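# Press the bell button once with the right gripper

## Task

Push the bell's button fully down briefly and then allow it to rise again; the press counts only if the bell remains standing and unmoved, the bell must not be tipped or displaced, and nothing may rely on the robot holding it in place at the end.

## Robot and tools

Robot: a wheeled two-arm robot at a table. Only the right arm (7 joints) and its two-finger gripper move; base, torso, head and left arm are fixed. Do not push or knock anything off the table, and do not tip or shift the bell.

Frame: results report the gripper in the scene frame. z = 0 is the table top, +z is up, +x runs across the table away from the robot, so the robot's right is -y. The table's near edge is at x = 0.12 m; the origin sits level with the table top just off it. The robot faces +x within about 12 degrees. The right shoulder is 0.46-0.57 m above the table and within 0.07 m of the origin seen from above; the pinch point can reach at most 0.77 m from it. Reported hand position gets less accurate at long reach.

Gripper: fingers point along the gripper's own -z axis and close along its x axis. end_effector_position is the point between the finger pads, roughly 3 cm short of the fingertips. Orientation is given as end_effector_quat_wxyz.

execute_actions, argument actions: a list holding one action, one wait, or nothing. Empty list returns the state without commanding anything. An action is {"rows": [...], "steps": n}: rows is a list of 1 to 15 rows, steps is 1 to 15 (default 15), each step 1/30 s; row k is used on step k, and the last row repeats if steps exceed rows. A wait is {"steps": n} with n up to 300, counted from the previous result, so your reply time is included. Optional pictures (boolean) turns camera images on or off. A rejected call sends nothing.

Row layout: seven numbers, each in [-1, 1]: dx, dy, dz, rx, ry, rz, opening. The first six are an offset, not a pose, expressed in the gripper's own axes and measured from the gripper pose in the latest result that showed it (before any such result in the scene, or for later calls within the same reply, from where the robot is when the action begins). Every row is counted from that same reference, not chained. Scale: 1.0 equals 0.6 m for dx, dy, dz and 180 degrees for the rotation vector rx, ry, rz. All zeros therefore pulls the hand back to the reference pose; it is not a pause. opening is absolute: +1 fully open, -1 closed; full close takes about 0.5 s or more.

move, arguments target and speed. target is a single seven-number row laid out and referenced exactly like a row above (gripper-frame offset from the last shown pose, plus absolute opening). speed is the path's top speed in m/s, 0.002 to 0.5, default 0.25; rotation is capped at twice that value in rad/s. The path is straight, 0.5 to 10 s long (cut off at 10 s), turns the short way, and ignores obstacles. The hand lags and can overshoot the speed, mainly with the arm stretched. The opening is sent at the start. It starts once the robot is still (or after 3 s) and ends when the hand and fingers settle, or 5 s after the path ends. Its result adds a move: line with the outcome (done, off_target, moving, held, fault) and limits applied (paced = pose clipped; held = a safety check blocked some steps, after which motion may jump faster), plus distance from target. Faster motion and aiming further past a contact both press harder.

wait, argument seconds (0 to 10): lets time pass with nothing new sent.

zoom_image, arguments camera (cam_head, cam_held_wrist or cam_wrist) and region [x0, y0, x1, y1] in pixels from the image's top-left, no larger than 504 by 504. All images are 672x504.

read_manual, optional section ("licences"): licence text only.

finished_scene, argument scene: the number of the current scene. Replying with no tool call also ends things.

Control details: each step the commanded pose is clipped to within 70 mm and 16 degrees of the measured pose; position wins over orientation if both cannot be met. After an action ends the arm only continues to the last clipped pose, so large offsets may need several calls: check the reported pose and send the remainder. A Hand target line shows where the controller is currently driving. A pose unreachable line means the clearance check altered or blocked the command; HELD marks affected steps.

grip_measured is the measured finger opening on the same scale as opening, possibly offset by up to 0.020. For pressing a button, closed fingers (-1) give a compact tip.

Safety: joint load limits are 61.6 N m for the three shoulder joints, 31.6 elbow, 22 for forearm roll, wrist pitch and hand roll. Reaching one triggers a torque fault: the arm stops 10 s and drops the rest of the call. A blocked arm keeps pushing until a new command. Motors heat under load; MOTOR HOT appears from 65 C and at 80 C an OVER-TEMPERATURE FAULT brakes the arm. Avoid hard hits, slams and hard sustained pushes: press the bell button gently and briefly, then lift clear so it springs back, with the bell still upright and in place.

Cameras: cam_head is fixed; cam_wrist and cam_held_wrist ride on hands, with calibration given as K and T_world_to_cam.

Each tool is called after "Call:" as name([rows], argument=value, ...), one row to a line, values as JSON.

## Session

Call:
execute_actions(actions=[])

Scene clock: 0.00 s of 4600.00 s.
end_effector_position=(+0.2934, -0.3572, +0.3427) grip_measured=+1.00 end_effector_quat_wxyz=(+0.112, -0.443, +0.061, +0.888)
Joint positions: [ 1.828 -1.446 -1.447 -2.006  1.145  0.179 -0.005  0.05   0.05 ]
Motor temperatures (°C, as the motors report them): [26 27 28 31 36 27 31]
Hand target: +0.293, -0.357, +0.343; +0.112, -0.443, +0.061, +0.888

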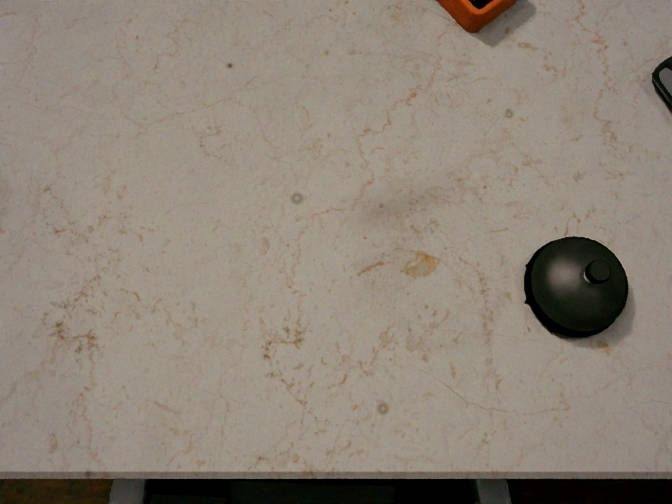

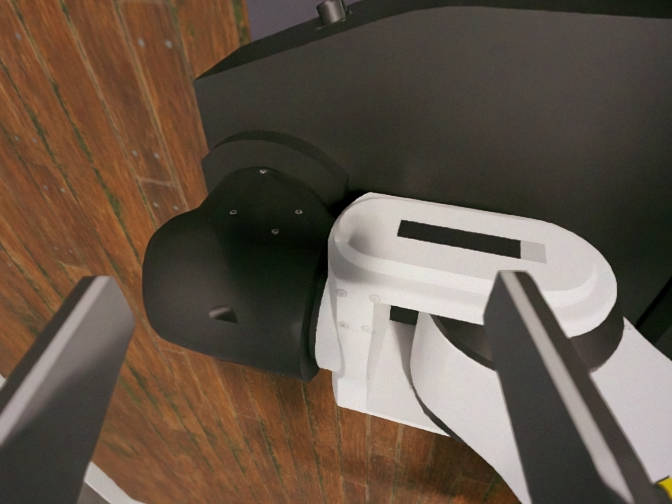

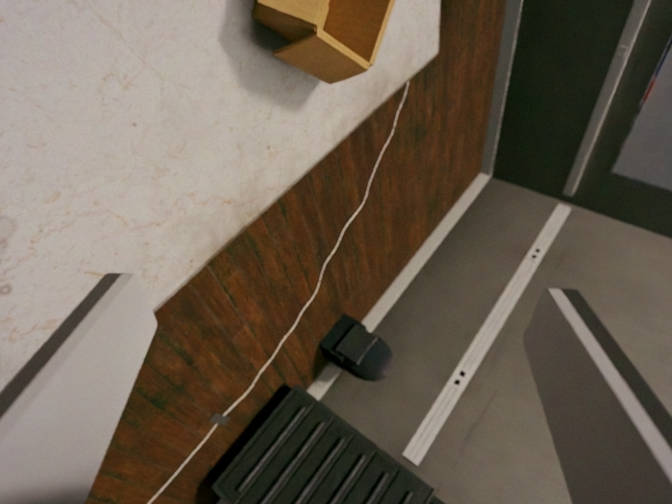

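Call:
move(target=[0.332,-0.59,-0.057,-0.003,-0.295,0,-1])

Scene clock: 3.20 s of 4600.00 s.
end_effector_position=(+0.2977, +0.0028, +0.1611) grip_measured=-0.99 end_effector_quat_wxyz=(+0.123, -0.006, +0.002, +0.992)
Joint positions: [ 1.841 -2.584 -2.05  -2.028 -1.233  1.352  1.774  0.     0.   ]
Motor temperatures (°C, as the motors report them): [26 27 28 31 36 27 31]
Hand target: +0.298, +0.003, +0.161; +0.123, -0.006, +0.002, +0.992
Off the commanded pose: 0.006 m, 1 deg.
move: off_target
camera_calibration (this result's frames):
cam_wrist: T_world_to_cam=[[0.968965, -0.243584, -0.042106, -0.276548], [-0.1635, -0.759278, 0.629892, -0.0182212], [-0.185402, -0.60346, -0.77554, 0.264701], [0, 0, 0, 1]] pos_world=[0.314062, 0.0785389, 0.205119]

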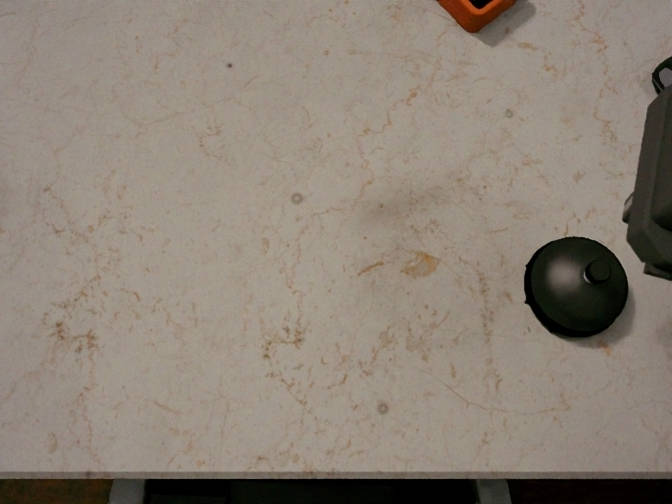

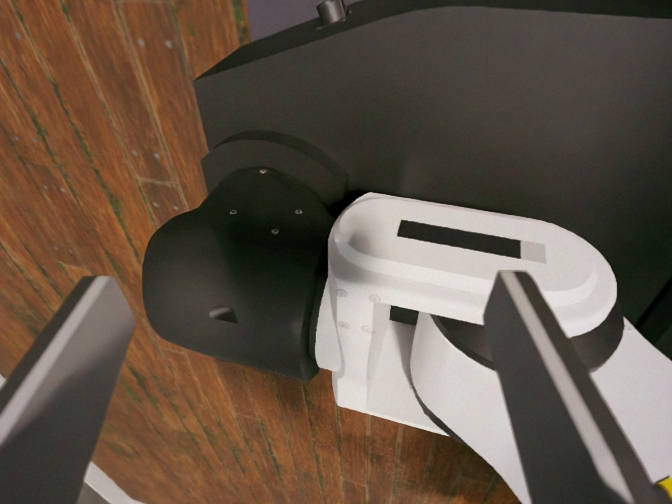

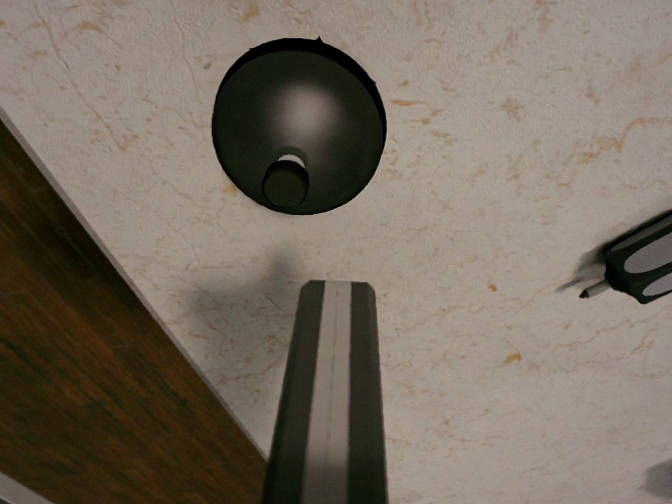

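Call:
move(target=[0.035,0.01,-0.08,0,0,0,-1], speed=0.1)

Scene clock: 5.17 s of 4600.00 s.
end_effector_position=(+0.2762, +0.0025, +0.1134) grip_measured=-0.99 end_effector_quat_wxyz=(+0.123, -0.005, +0.001, +0.992)
Joint positions: [ 1.936 -2.625 -1.985 -2.017 -1.098  1.265  1.735  0.     0.   ]
Motor temperatures (°C, as the motors report them): [26 27 28 31 36 27 31]
Hand target: +0.276, +0.003, +0.113; +0.123, -0.005, +0.001, +0.992
Off the commanded pose: 0.001 m, 0 deg.
move: done
camera_calibration (this result's frames):
cam_wrist: T_world_to_cam=[[0.968996, -0.243338, -0.0428315, -0.257714], [-0.163212, -0.760542, 0.62844, 0.00819281], [-0.185498, -0.601965, -0.776678, 0.223705], [0, 0, 0, 1]] pos_world=[0.292557, 0.078182, 0.157559]

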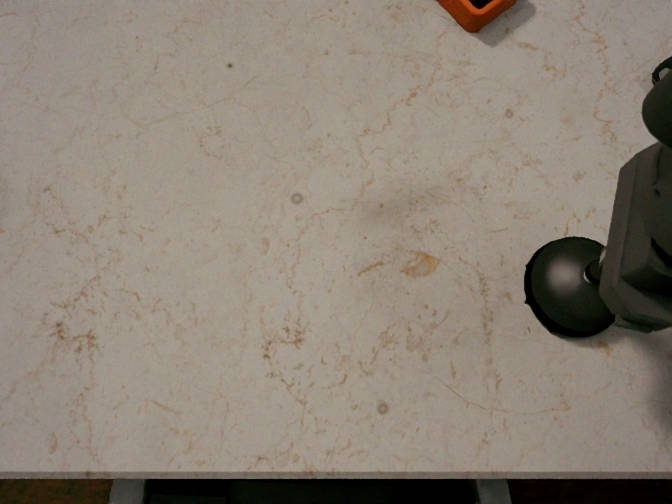

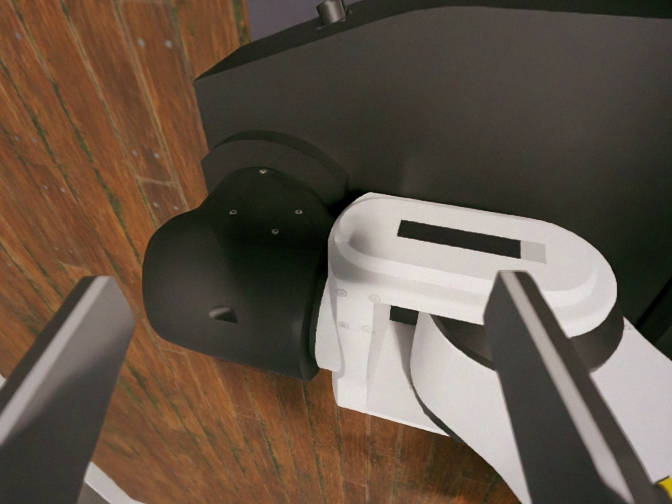

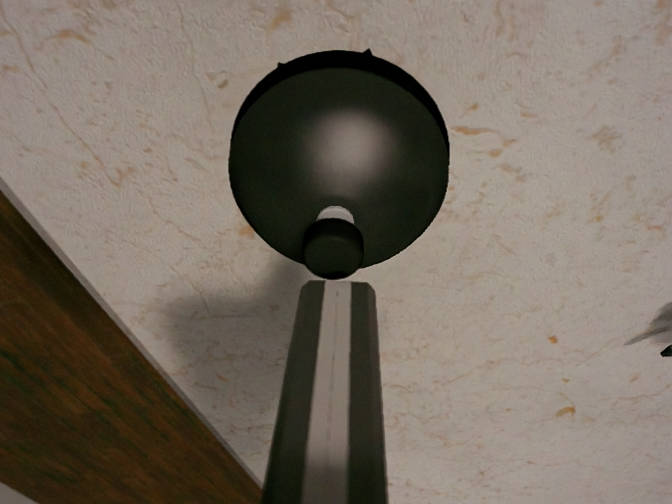

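Call:
move(target=[0.002,0.003,-0.035,0,0,0,-1], speed=0.03)

Call:
move(target=[0,0,-0.02,0,0,0,-1], speed=0.015)

Scene clock: 6.70 s of 4600.00 s.
end_effector_position=(+0.2758, +0.0015, +0.0934) grip_measured=-0.98 end_effector_quat_wxyz=(+0.123, -0.007, +0.001, +0.992)
Joint positions: [ 1.964 -2.656 -1.964 -1.969 -1.056  1.226  1.747  0.     0.   ]
Motor temperatures (°C, as the motors report them): [26 27 28 31 36 27 31]
Hand target: +0.275, +0.001, +0.092; +0.123, -0.005, +0.001, +0.992
Off the commanded pose: 0.002 m, 0 deg.
move: done
camera_calibration (this result's frames):
cam_wrist: T_world_to_cam=[[0.969194, -0.242906, -0.040749, -0.258671], [-0.164502, -0.761529, 0.626907, 0.0204069], [-0.183311, -0.600891, -0.778028, 0.207039], [0, 0, 0, 1]] pos_world=[0.292011, 0.0771153, 0.137748]

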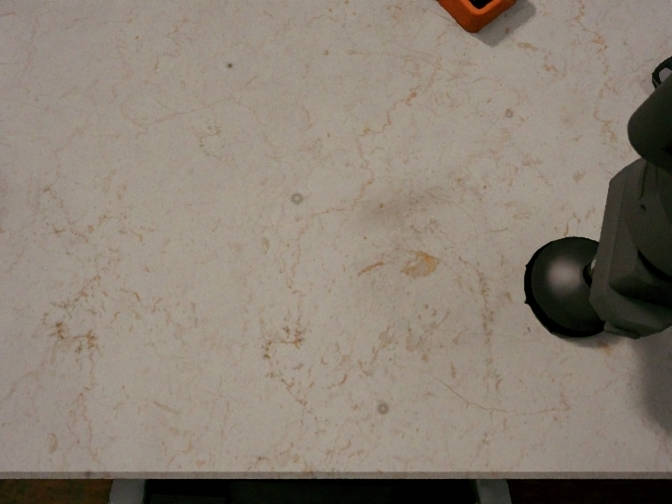

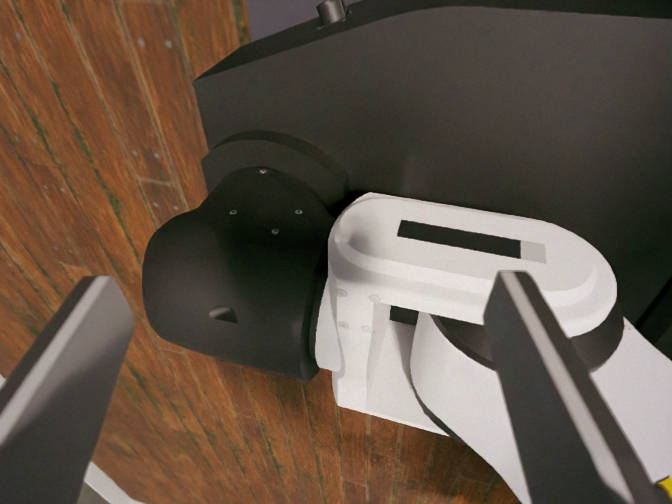

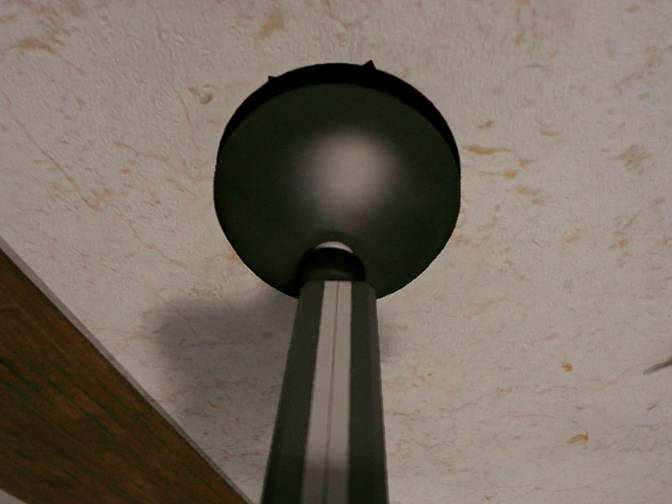

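Scene clock: 17.17 s of 4600.00 s.
end_effector_position=(+0.2812, +0.0030, +0.0935) grip_measured=-0.99 end_effector_quat_wxyz=(+0.122, -0.013, -0.002, +0.992)
Joint positions: [ 1.962 -2.662 -1.968 -1.96  -1.048  1.22   1.751  0.     0.   ]
Motor temperatures (°C, as the motors report them): [26 27 28 31 36 27 31]
Hand target: +0.280, +0.003, +0.092; +0.122, -0.012, -0.002, +0.992
Off the commanded pose: 0.013 m, 1 deg.
TORQUE FAULT: the external load on joint 4 (elbow) reached its load limit, and the arm stopped for 10 seconds. The arm's remaining commands of this call were not run. The gripper holds where it stopped, with its grip as last carried out, and the arm accepts commands again: back off and push less far. The arm stops again, at the same cost, whenever a joint's load reaches its limit.
move: fault
camera_calibration (this result's frames):
cam_wrist: T_world_to_cam=[[0.97024, -0.24049, -0.0282463, -0.265042], [-0.171392, -0.764462, 0.621468, 0.0248353], [-0.17105, -0.598132, -0.782931, 0.206024], [0, 0, 0, 1]] pos_world=[0.296651, 0.0784751, 0.138382]

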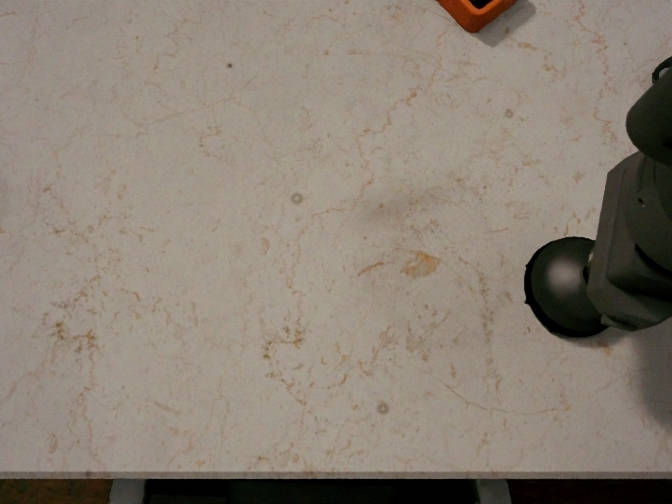

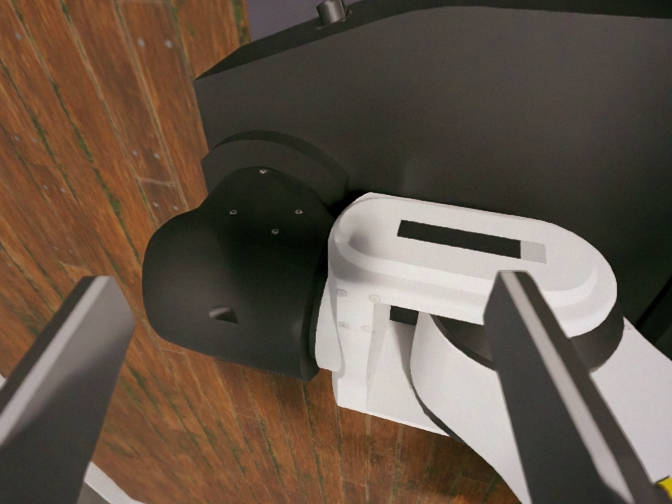

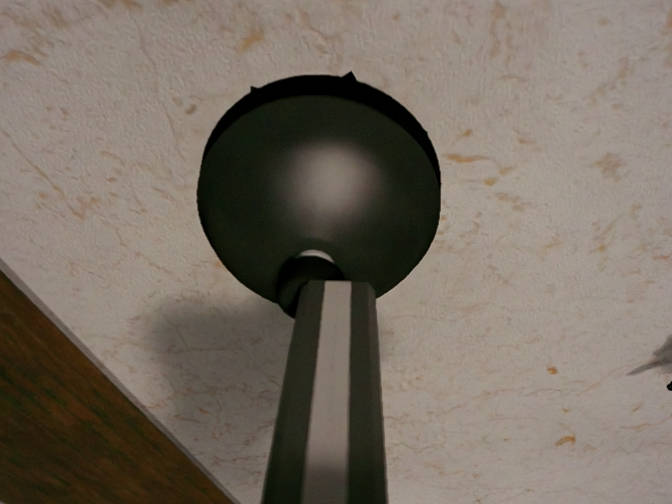

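It was already bottomed out.

Call:
move(target=[0,0,0.06,0,0,0,-1], speed=0.1)

Call:
finished_scene(scene=1)

Scene clock: 18.33 s of 4600.00 s.
end_effector_position=(+0.2801, +0.0028, +0.1292) grip_measured=-0.99 end_effector_quat_wxyz=(+0.122, -0.013, -0.002, +0.992)
Joint positions: [ 1.92  -2.597 -2.008 -2.054 -1.118  1.28   1.73   0.     0.   ]
Motor temperatures (°C, as the motors report them): [26 27 28 31 36 27 31]
Hand target: +0.280, +0.003, +0.129; +0.122, -0.013, -0.002, +0.992
Off the commanded pose: 0.000 m, 0 deg.
move: done
camera_calibration (this result's frames):
cam_wrist: T_world_to_cam=[[0.970206, -0.240603, -0.0284669, -0.26296], [-0.171206, -0.763975, 0.622117, 0.00219755], [-0.171431, -0.598708, -0.782406, 0.233657], [0, 0, 0, 1]] pos_world=[0.295558, 0.0783019, 0.173962]

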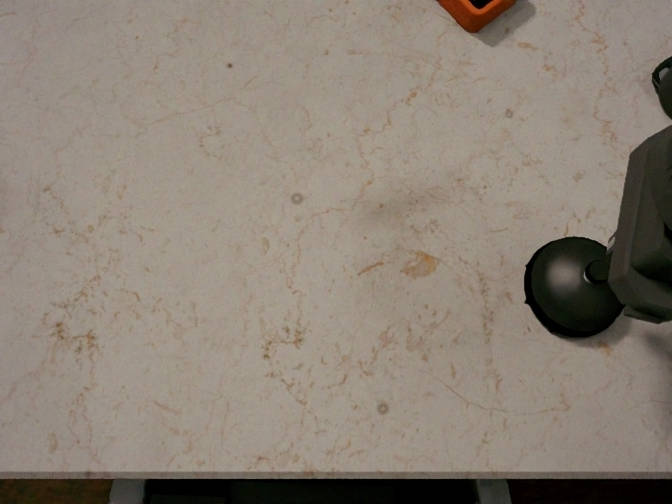

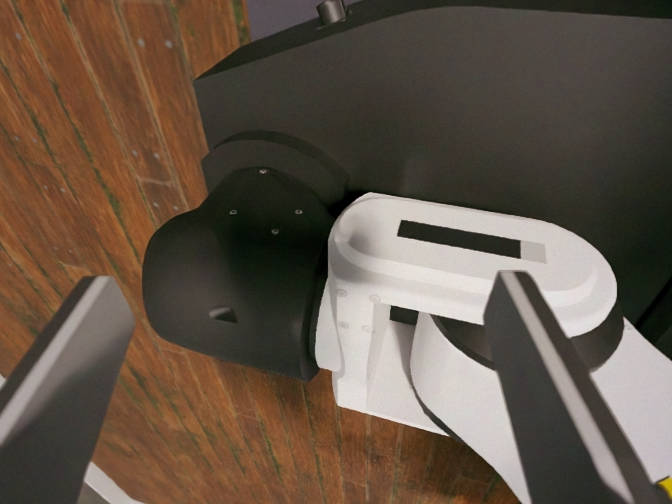

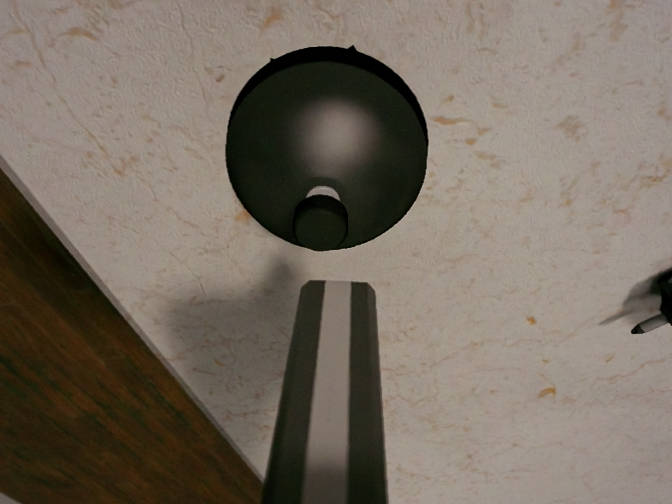

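The scene is finished: the task was done.


## Next scene

The same job, from a new start.

Call:
execute_actions(actions=[])

Scene clock: 0.00 s of 4600.00 s.
end_effector_position=(+0.5530, +0.1585, +0.3586) grip_measured=+1.00 end_effector_quat_wxyz=(+0.128, +0.660, +0.228, -0.704)
Joint positions: [-1.324 -0.97   1.021 -1.69   0.607  0.497  1.172  0.05   0.05 ]
Motor temperatures (°C, as the motors report them): [26 27 28 31 36 27 31]
Hand target: +0.553, +0.159, +0.359; +0.128, +0.660, +0.228, -0.704
camera_calibration (this result's frames):
cam_wrist: T_world_to_cam=[[0.141319, -0.0930916, 0.985577, -0.412349], [-0.167367, -0.983484, -0.0688956, 0.305628], [0.975714, -0.155217, -0.154565, -0.37661], [0, 0, 0, 1]] pos_world=[0.476888, 0.203737, 0.369248]

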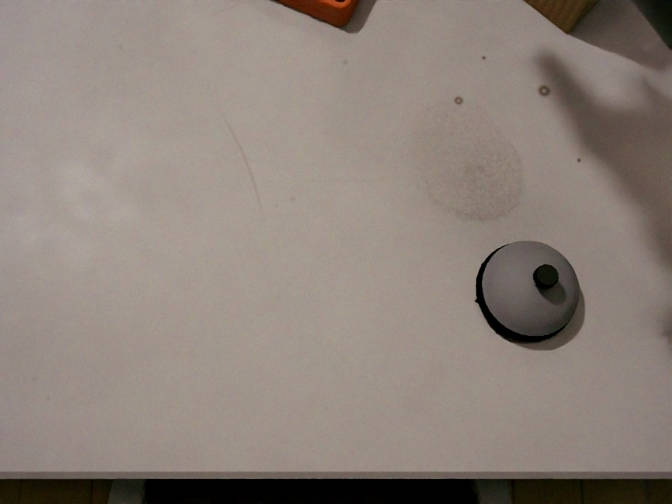

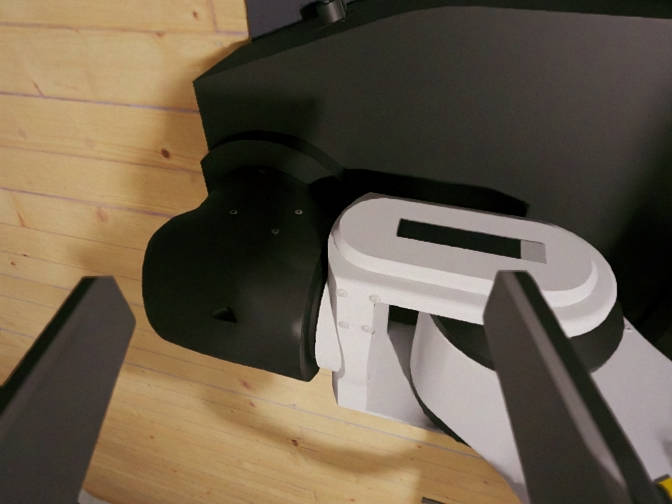

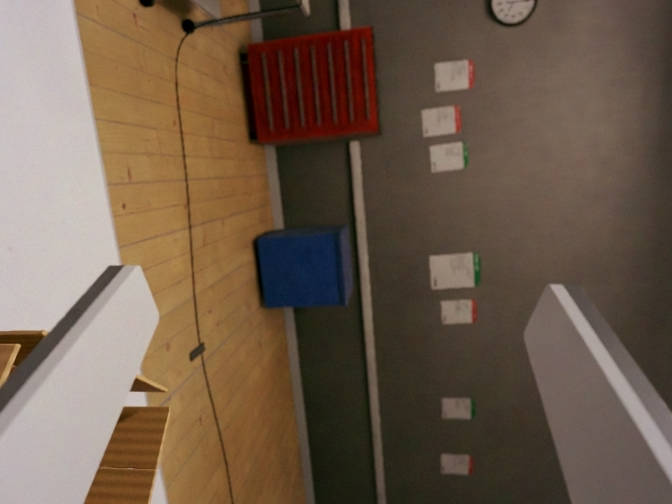

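Call:
move(target=[0.364,0,0.482,0.075,-0.486,0,-1])

Scene clock: 4.33 s of 4600.00 s.
end_effector_position=(+0.2785, +0.0433, +0.1495) grip_measured=-0.99 end_effector_quat_wxyz=(-0.178, +0.001, -0.002, +0.984)
Joint positions: [-1.785 -1.196  1.697 -2.063 -1.318  1.066  2.132  0.     0.   ]
Motor temperatures (°C, as the motors report them): [26 27 28 31 36 27 31]
Hand target: +0.278, +0.043, +0.149; -0.178, +0.002, -0.002, +0.984
Off the commanded pose: 0.002 m, 0 deg.
move: done
camera_calibration (this result's frames):
cam_wrist: T_world_to_cam=[[0.934348, 0.351977, -0.0557333, -0.262675], [0.307955, -0.718793, 0.623298, -0.115343], [0.179326, -0.599541, -0.779996, 0.175578], [0, 0, 0, 1]] pos_world=[0.249464, 0.114814, 0.194204]

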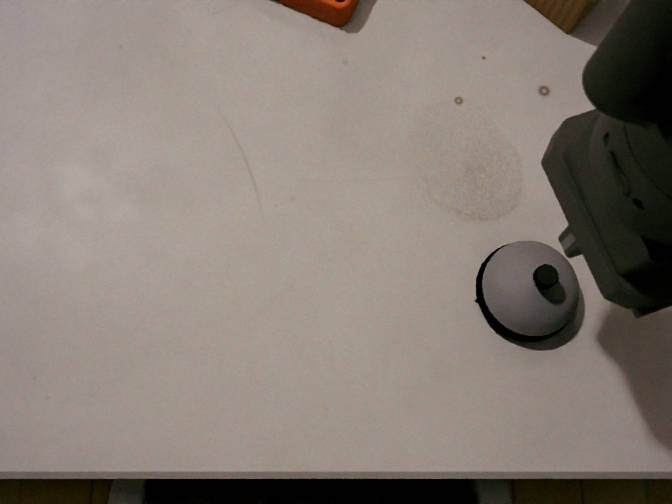

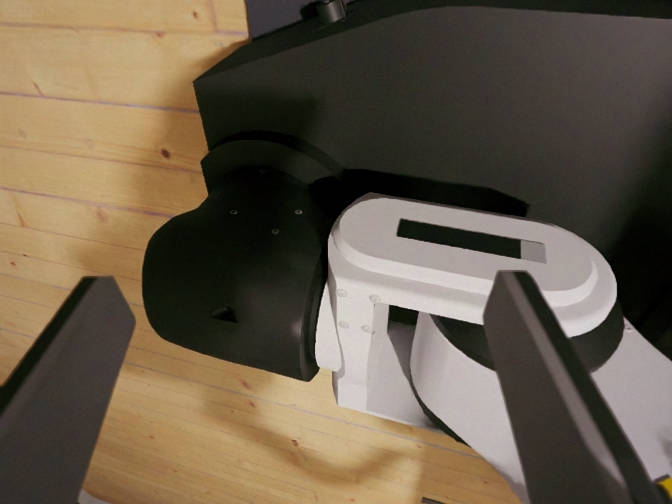

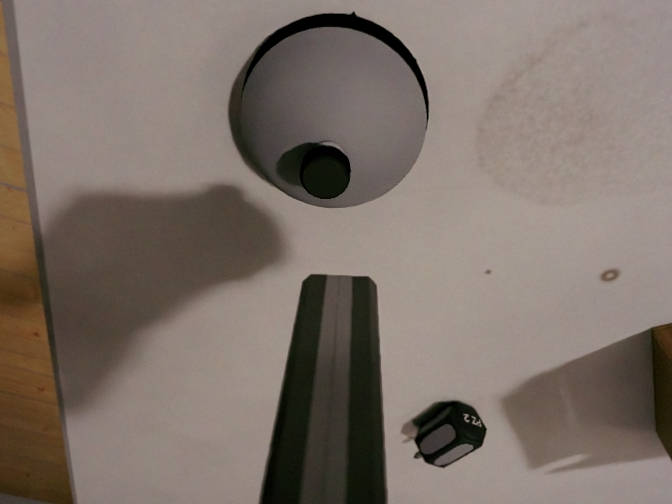

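Call:
move(target=[0.008,-0.007,-0.06,0,0,0,-1], speed=0.08)

Scene clock: 5.40 s of 4600.00 s.
end_effector_position=(+0.2724, +0.0460, +0.1139) grip_measured=-0.99 end_effector_quat_wxyz=(-0.178, +0.001, -0.003, +0.984)
Joint positions: [-1.715 -1.131  1.732 -2.007 -1.227  1.012  2.095  0.     0.   ]
Motor temperatures (°C, as the motors report them): [26 27 28 31 36 27 31]
Hand target: +0.272, +0.046, +0.114; -0.178, +0.001, -0.003, +0.984
Off the commanded pose: 0.000 m, 0 deg.
move: done
camera_calibration (this result's frames):
cam_wrist: T_world_to_cam=[[0.934302, 0.352137, -0.0554951, -0.259989], [0.308157, -0.719535, 0.622341, -0.0892297], [0.179219, -0.598556, -0.780776, 0.150572], [0, 0, 0, 1]] pos_world=[0.24342, 0.117473, 0.158666]

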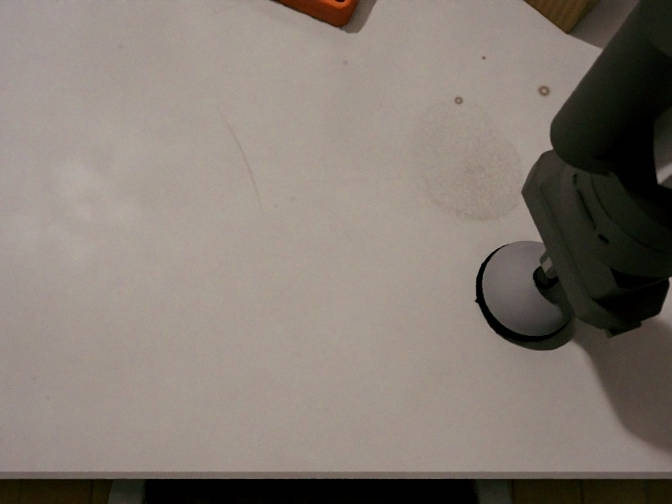

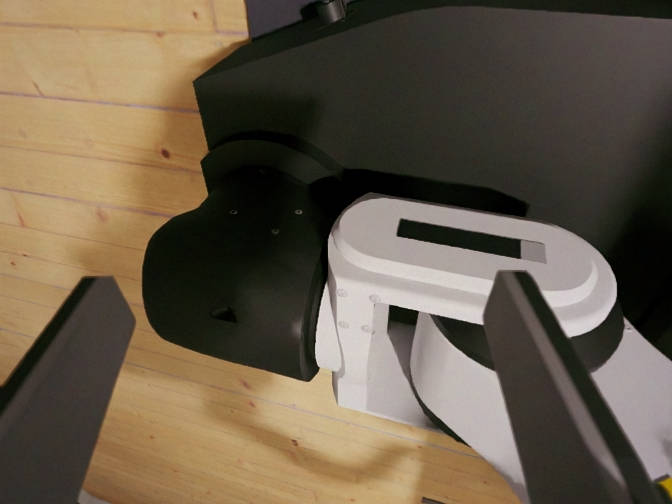

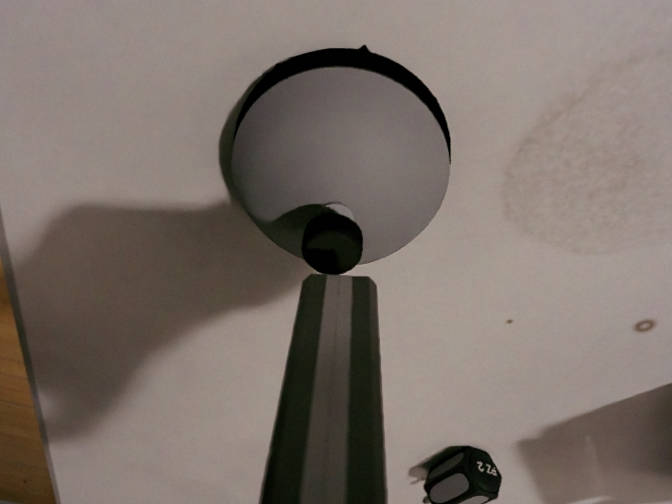

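Call:
move(target=[0.005,-0.003,-0.033,0,0,0,-1], speed=0.03)

Scene clock: 6.67 s of 4600.00 s.
end_effector_position=(+0.2692, +0.0470, +0.0945) grip_measured=-0.99 end_effector_quat_wxyz=(-0.178, +0.001, -0.003, +0.984)
Joint positions: [-1.676 -1.096  1.748 -1.97  -1.181  0.984  2.079  0.     0.   ]
Motor temperatures (°C, as the motors report them): [26 27 28 31 36 27 31]
Hand target: +0.269, +0.047, +0.094; -0.178, +0.001, -0.003, +0.984
Off the commanded pose: 0.000 m, 0 deg.
move: done
camera_calibration (this result's frames):
cam_wrist: T_world_to_cam=[[0.934317, 0.352198, -0.054847, -0.258416], [0.307928, -0.720035, 0.621876, -0.075306], [0.179532, -0.597918, -0.781193, 0.136474], [0, 0, 0, 1]] pos_world=[0.24013, 0.118391, 0.139271]

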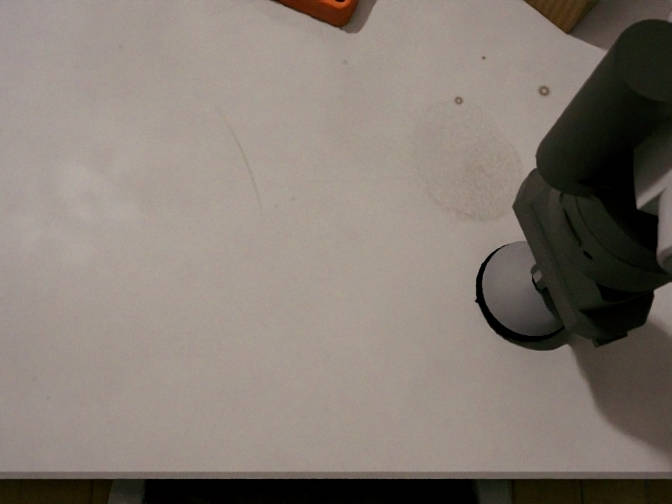

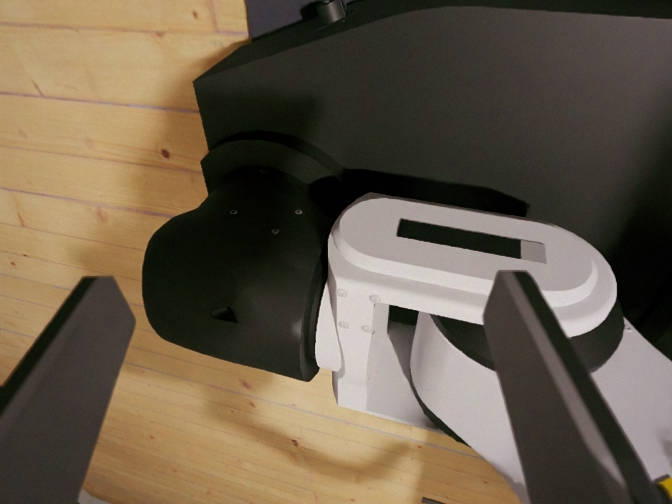

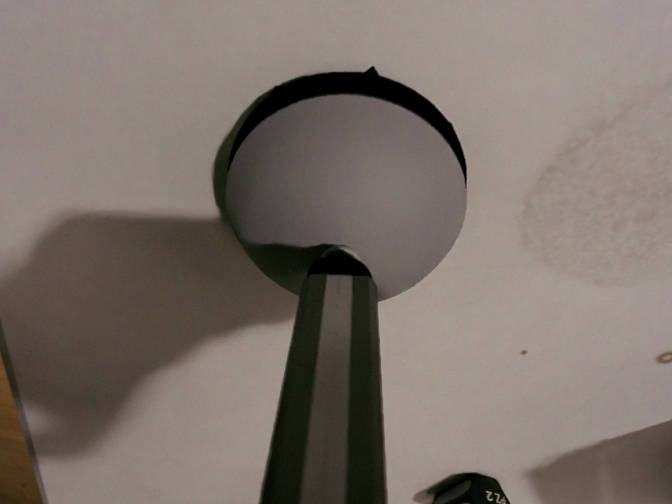

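Call:
move(target=[0,0,-0.005,0,0,0,-1], speed=0.01)

Call:
move(target=[0,0,-0.005,0,0,0,-1], speed=0.01)

Scene clock: 8.27 s of 4600.00 s.
end_effector_position=(+0.2704, +0.0477, +0.0927) grip_measured=-0.99 end_effector_quat_wxyz=(-0.179, -0.001, -0.004, +0.984)
Joint positions: [-1.673 -1.091  1.748 -1.963 -1.176  0.979  2.079  0.     0.   ]
Motor temperatures (°C, as the motors report them): [26 27 28 31 36 27 31]
Hand target: +0.269, +0.047, +0.091; -0.178, +0.001, -0.003, +0.984
Off the commanded pose: 0.002 m, 0 deg.
move: done
camera_calibration (this result's frames):
cam_wrist: T_world_to_cam=[[0.934364, 0.352607, -0.0513073, -0.260291], [0.3062, -0.72093, 0.621692, -0.0736056], [0.182224, -0.596597, -0.78158, 0.134523], [0, 0, 0, 1]] pos_world=[0.241231, 0.118972, 0.137546]

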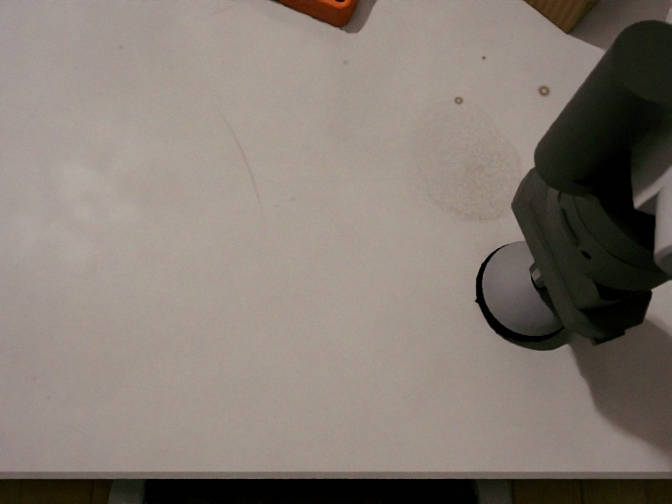

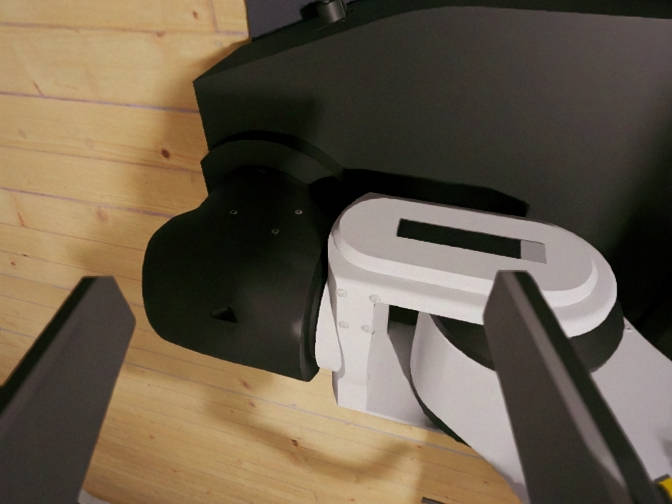

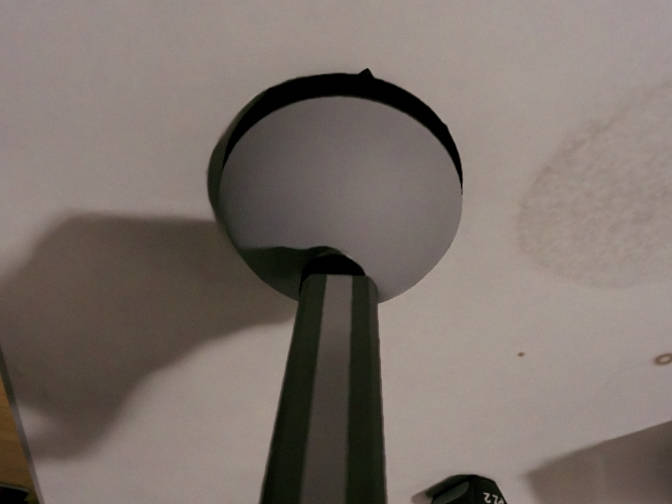

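Scene clock: 8.97 s of 4600.00 s.
end_effector_position=(+0.2727, +0.0489, +0.0924) grip_measured=-0.97 end_effector_quat_wxyz=(-0.179, -0.004, -0.004, +0.984)
Joint positions: [-1.673 -1.088  1.747 -1.957 -1.172  0.976  2.079  0.001  0.001]
Motor temperatures (°C, as the motors report them): [26 27 28 31 36 27 31]
Hand target: +0.270, +0.048, +0.090; -0.179, -0.001, -0.004, +0.984
Off the commanded pose: 0.004 m, 0 deg.
move: off_target
camera_calibration (this result's frames):
cam_wrist: T_world_to_cam=[[0.934358, 0.353487, -0.0449627, -0.263526], [0.30323, -0.722482, 0.621346, -0.0722557], [0.187153, -0.594194, -0.782245, 0.133199], [0, 0, 0, 1]] pos_world=[0.243209, 0.120096, 0.137241]

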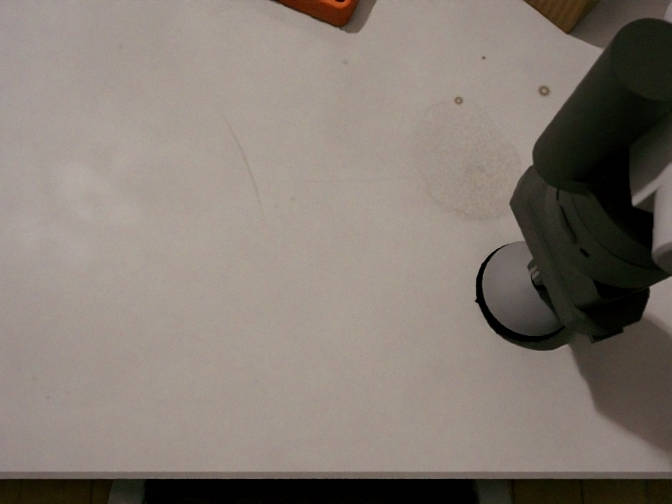

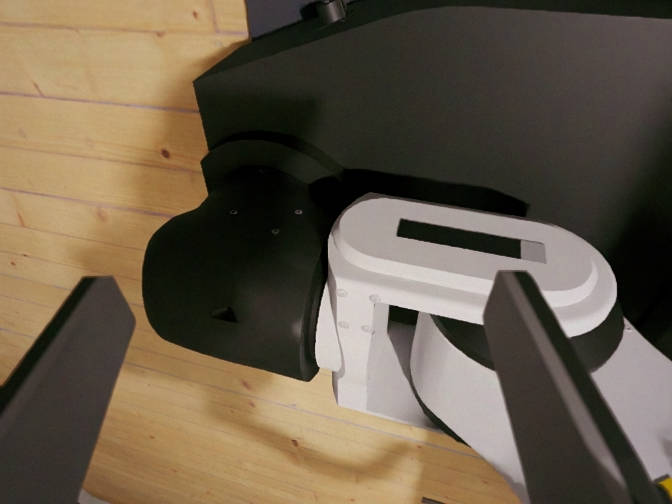

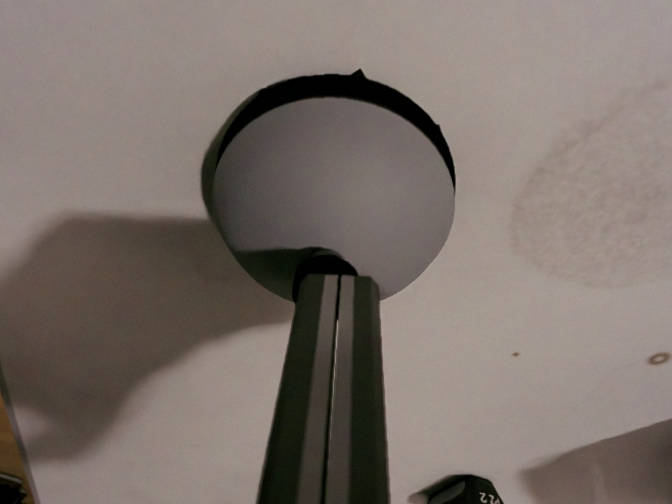

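Call:
move(target=[0,0,0.05,0,0,0,-1], speed=0.1)

Call:
finished_scene(scene=2)

Scene clock: 10.43 s of 4600.00 s.
end_effector_position=(+0.2725, +0.0485, +0.1221) grip_measured=-0.99 end_effector_quat_wxyz=(-0.179, -0.004, -0.004, +0.984)
Joint positions: [-1.729 -1.144  1.724 -2.035 -1.227  1.023  2.082  0.     0.   ]
Motor temperatures (°C, as the motors report them): [26 27 28 31 36 27 31]
Hand target: +0.273, +0.048, +0.122; -0.179, -0.004, -0.004, +0.984
Off the commanded pose: 0.000 m, 0 deg.
move: done
camera_calibration (this result's frames):
cam_wrist: T_world_to_cam=[[0.934392, 0.35336, -0.0452456, -0.261724], [0.303159, -0.722011, 0.621929, -0.0910625], [0.187097, -0.594842, -0.781766, 0.156215], [0, 0, 0, 1]] pos_world=[0.242932, 0.119658, 0.166916]

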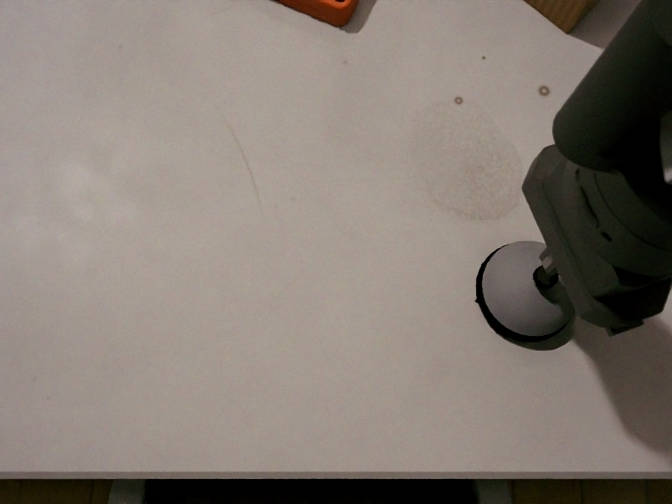

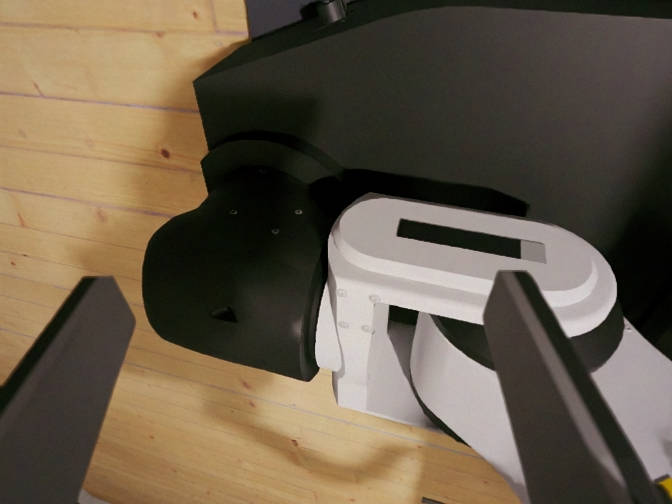

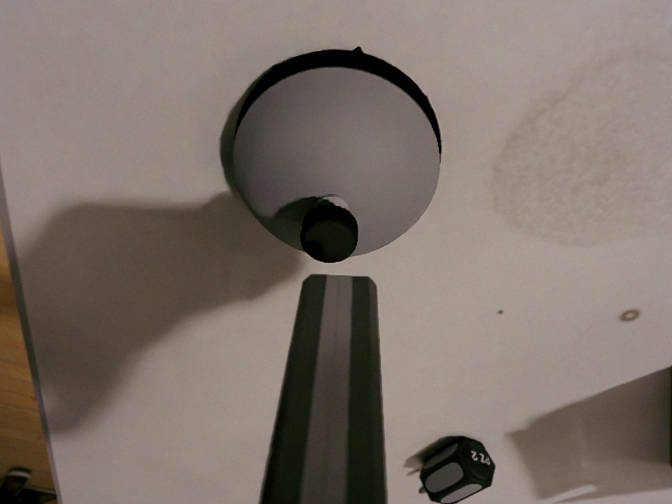

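The scene is finished: the task was done.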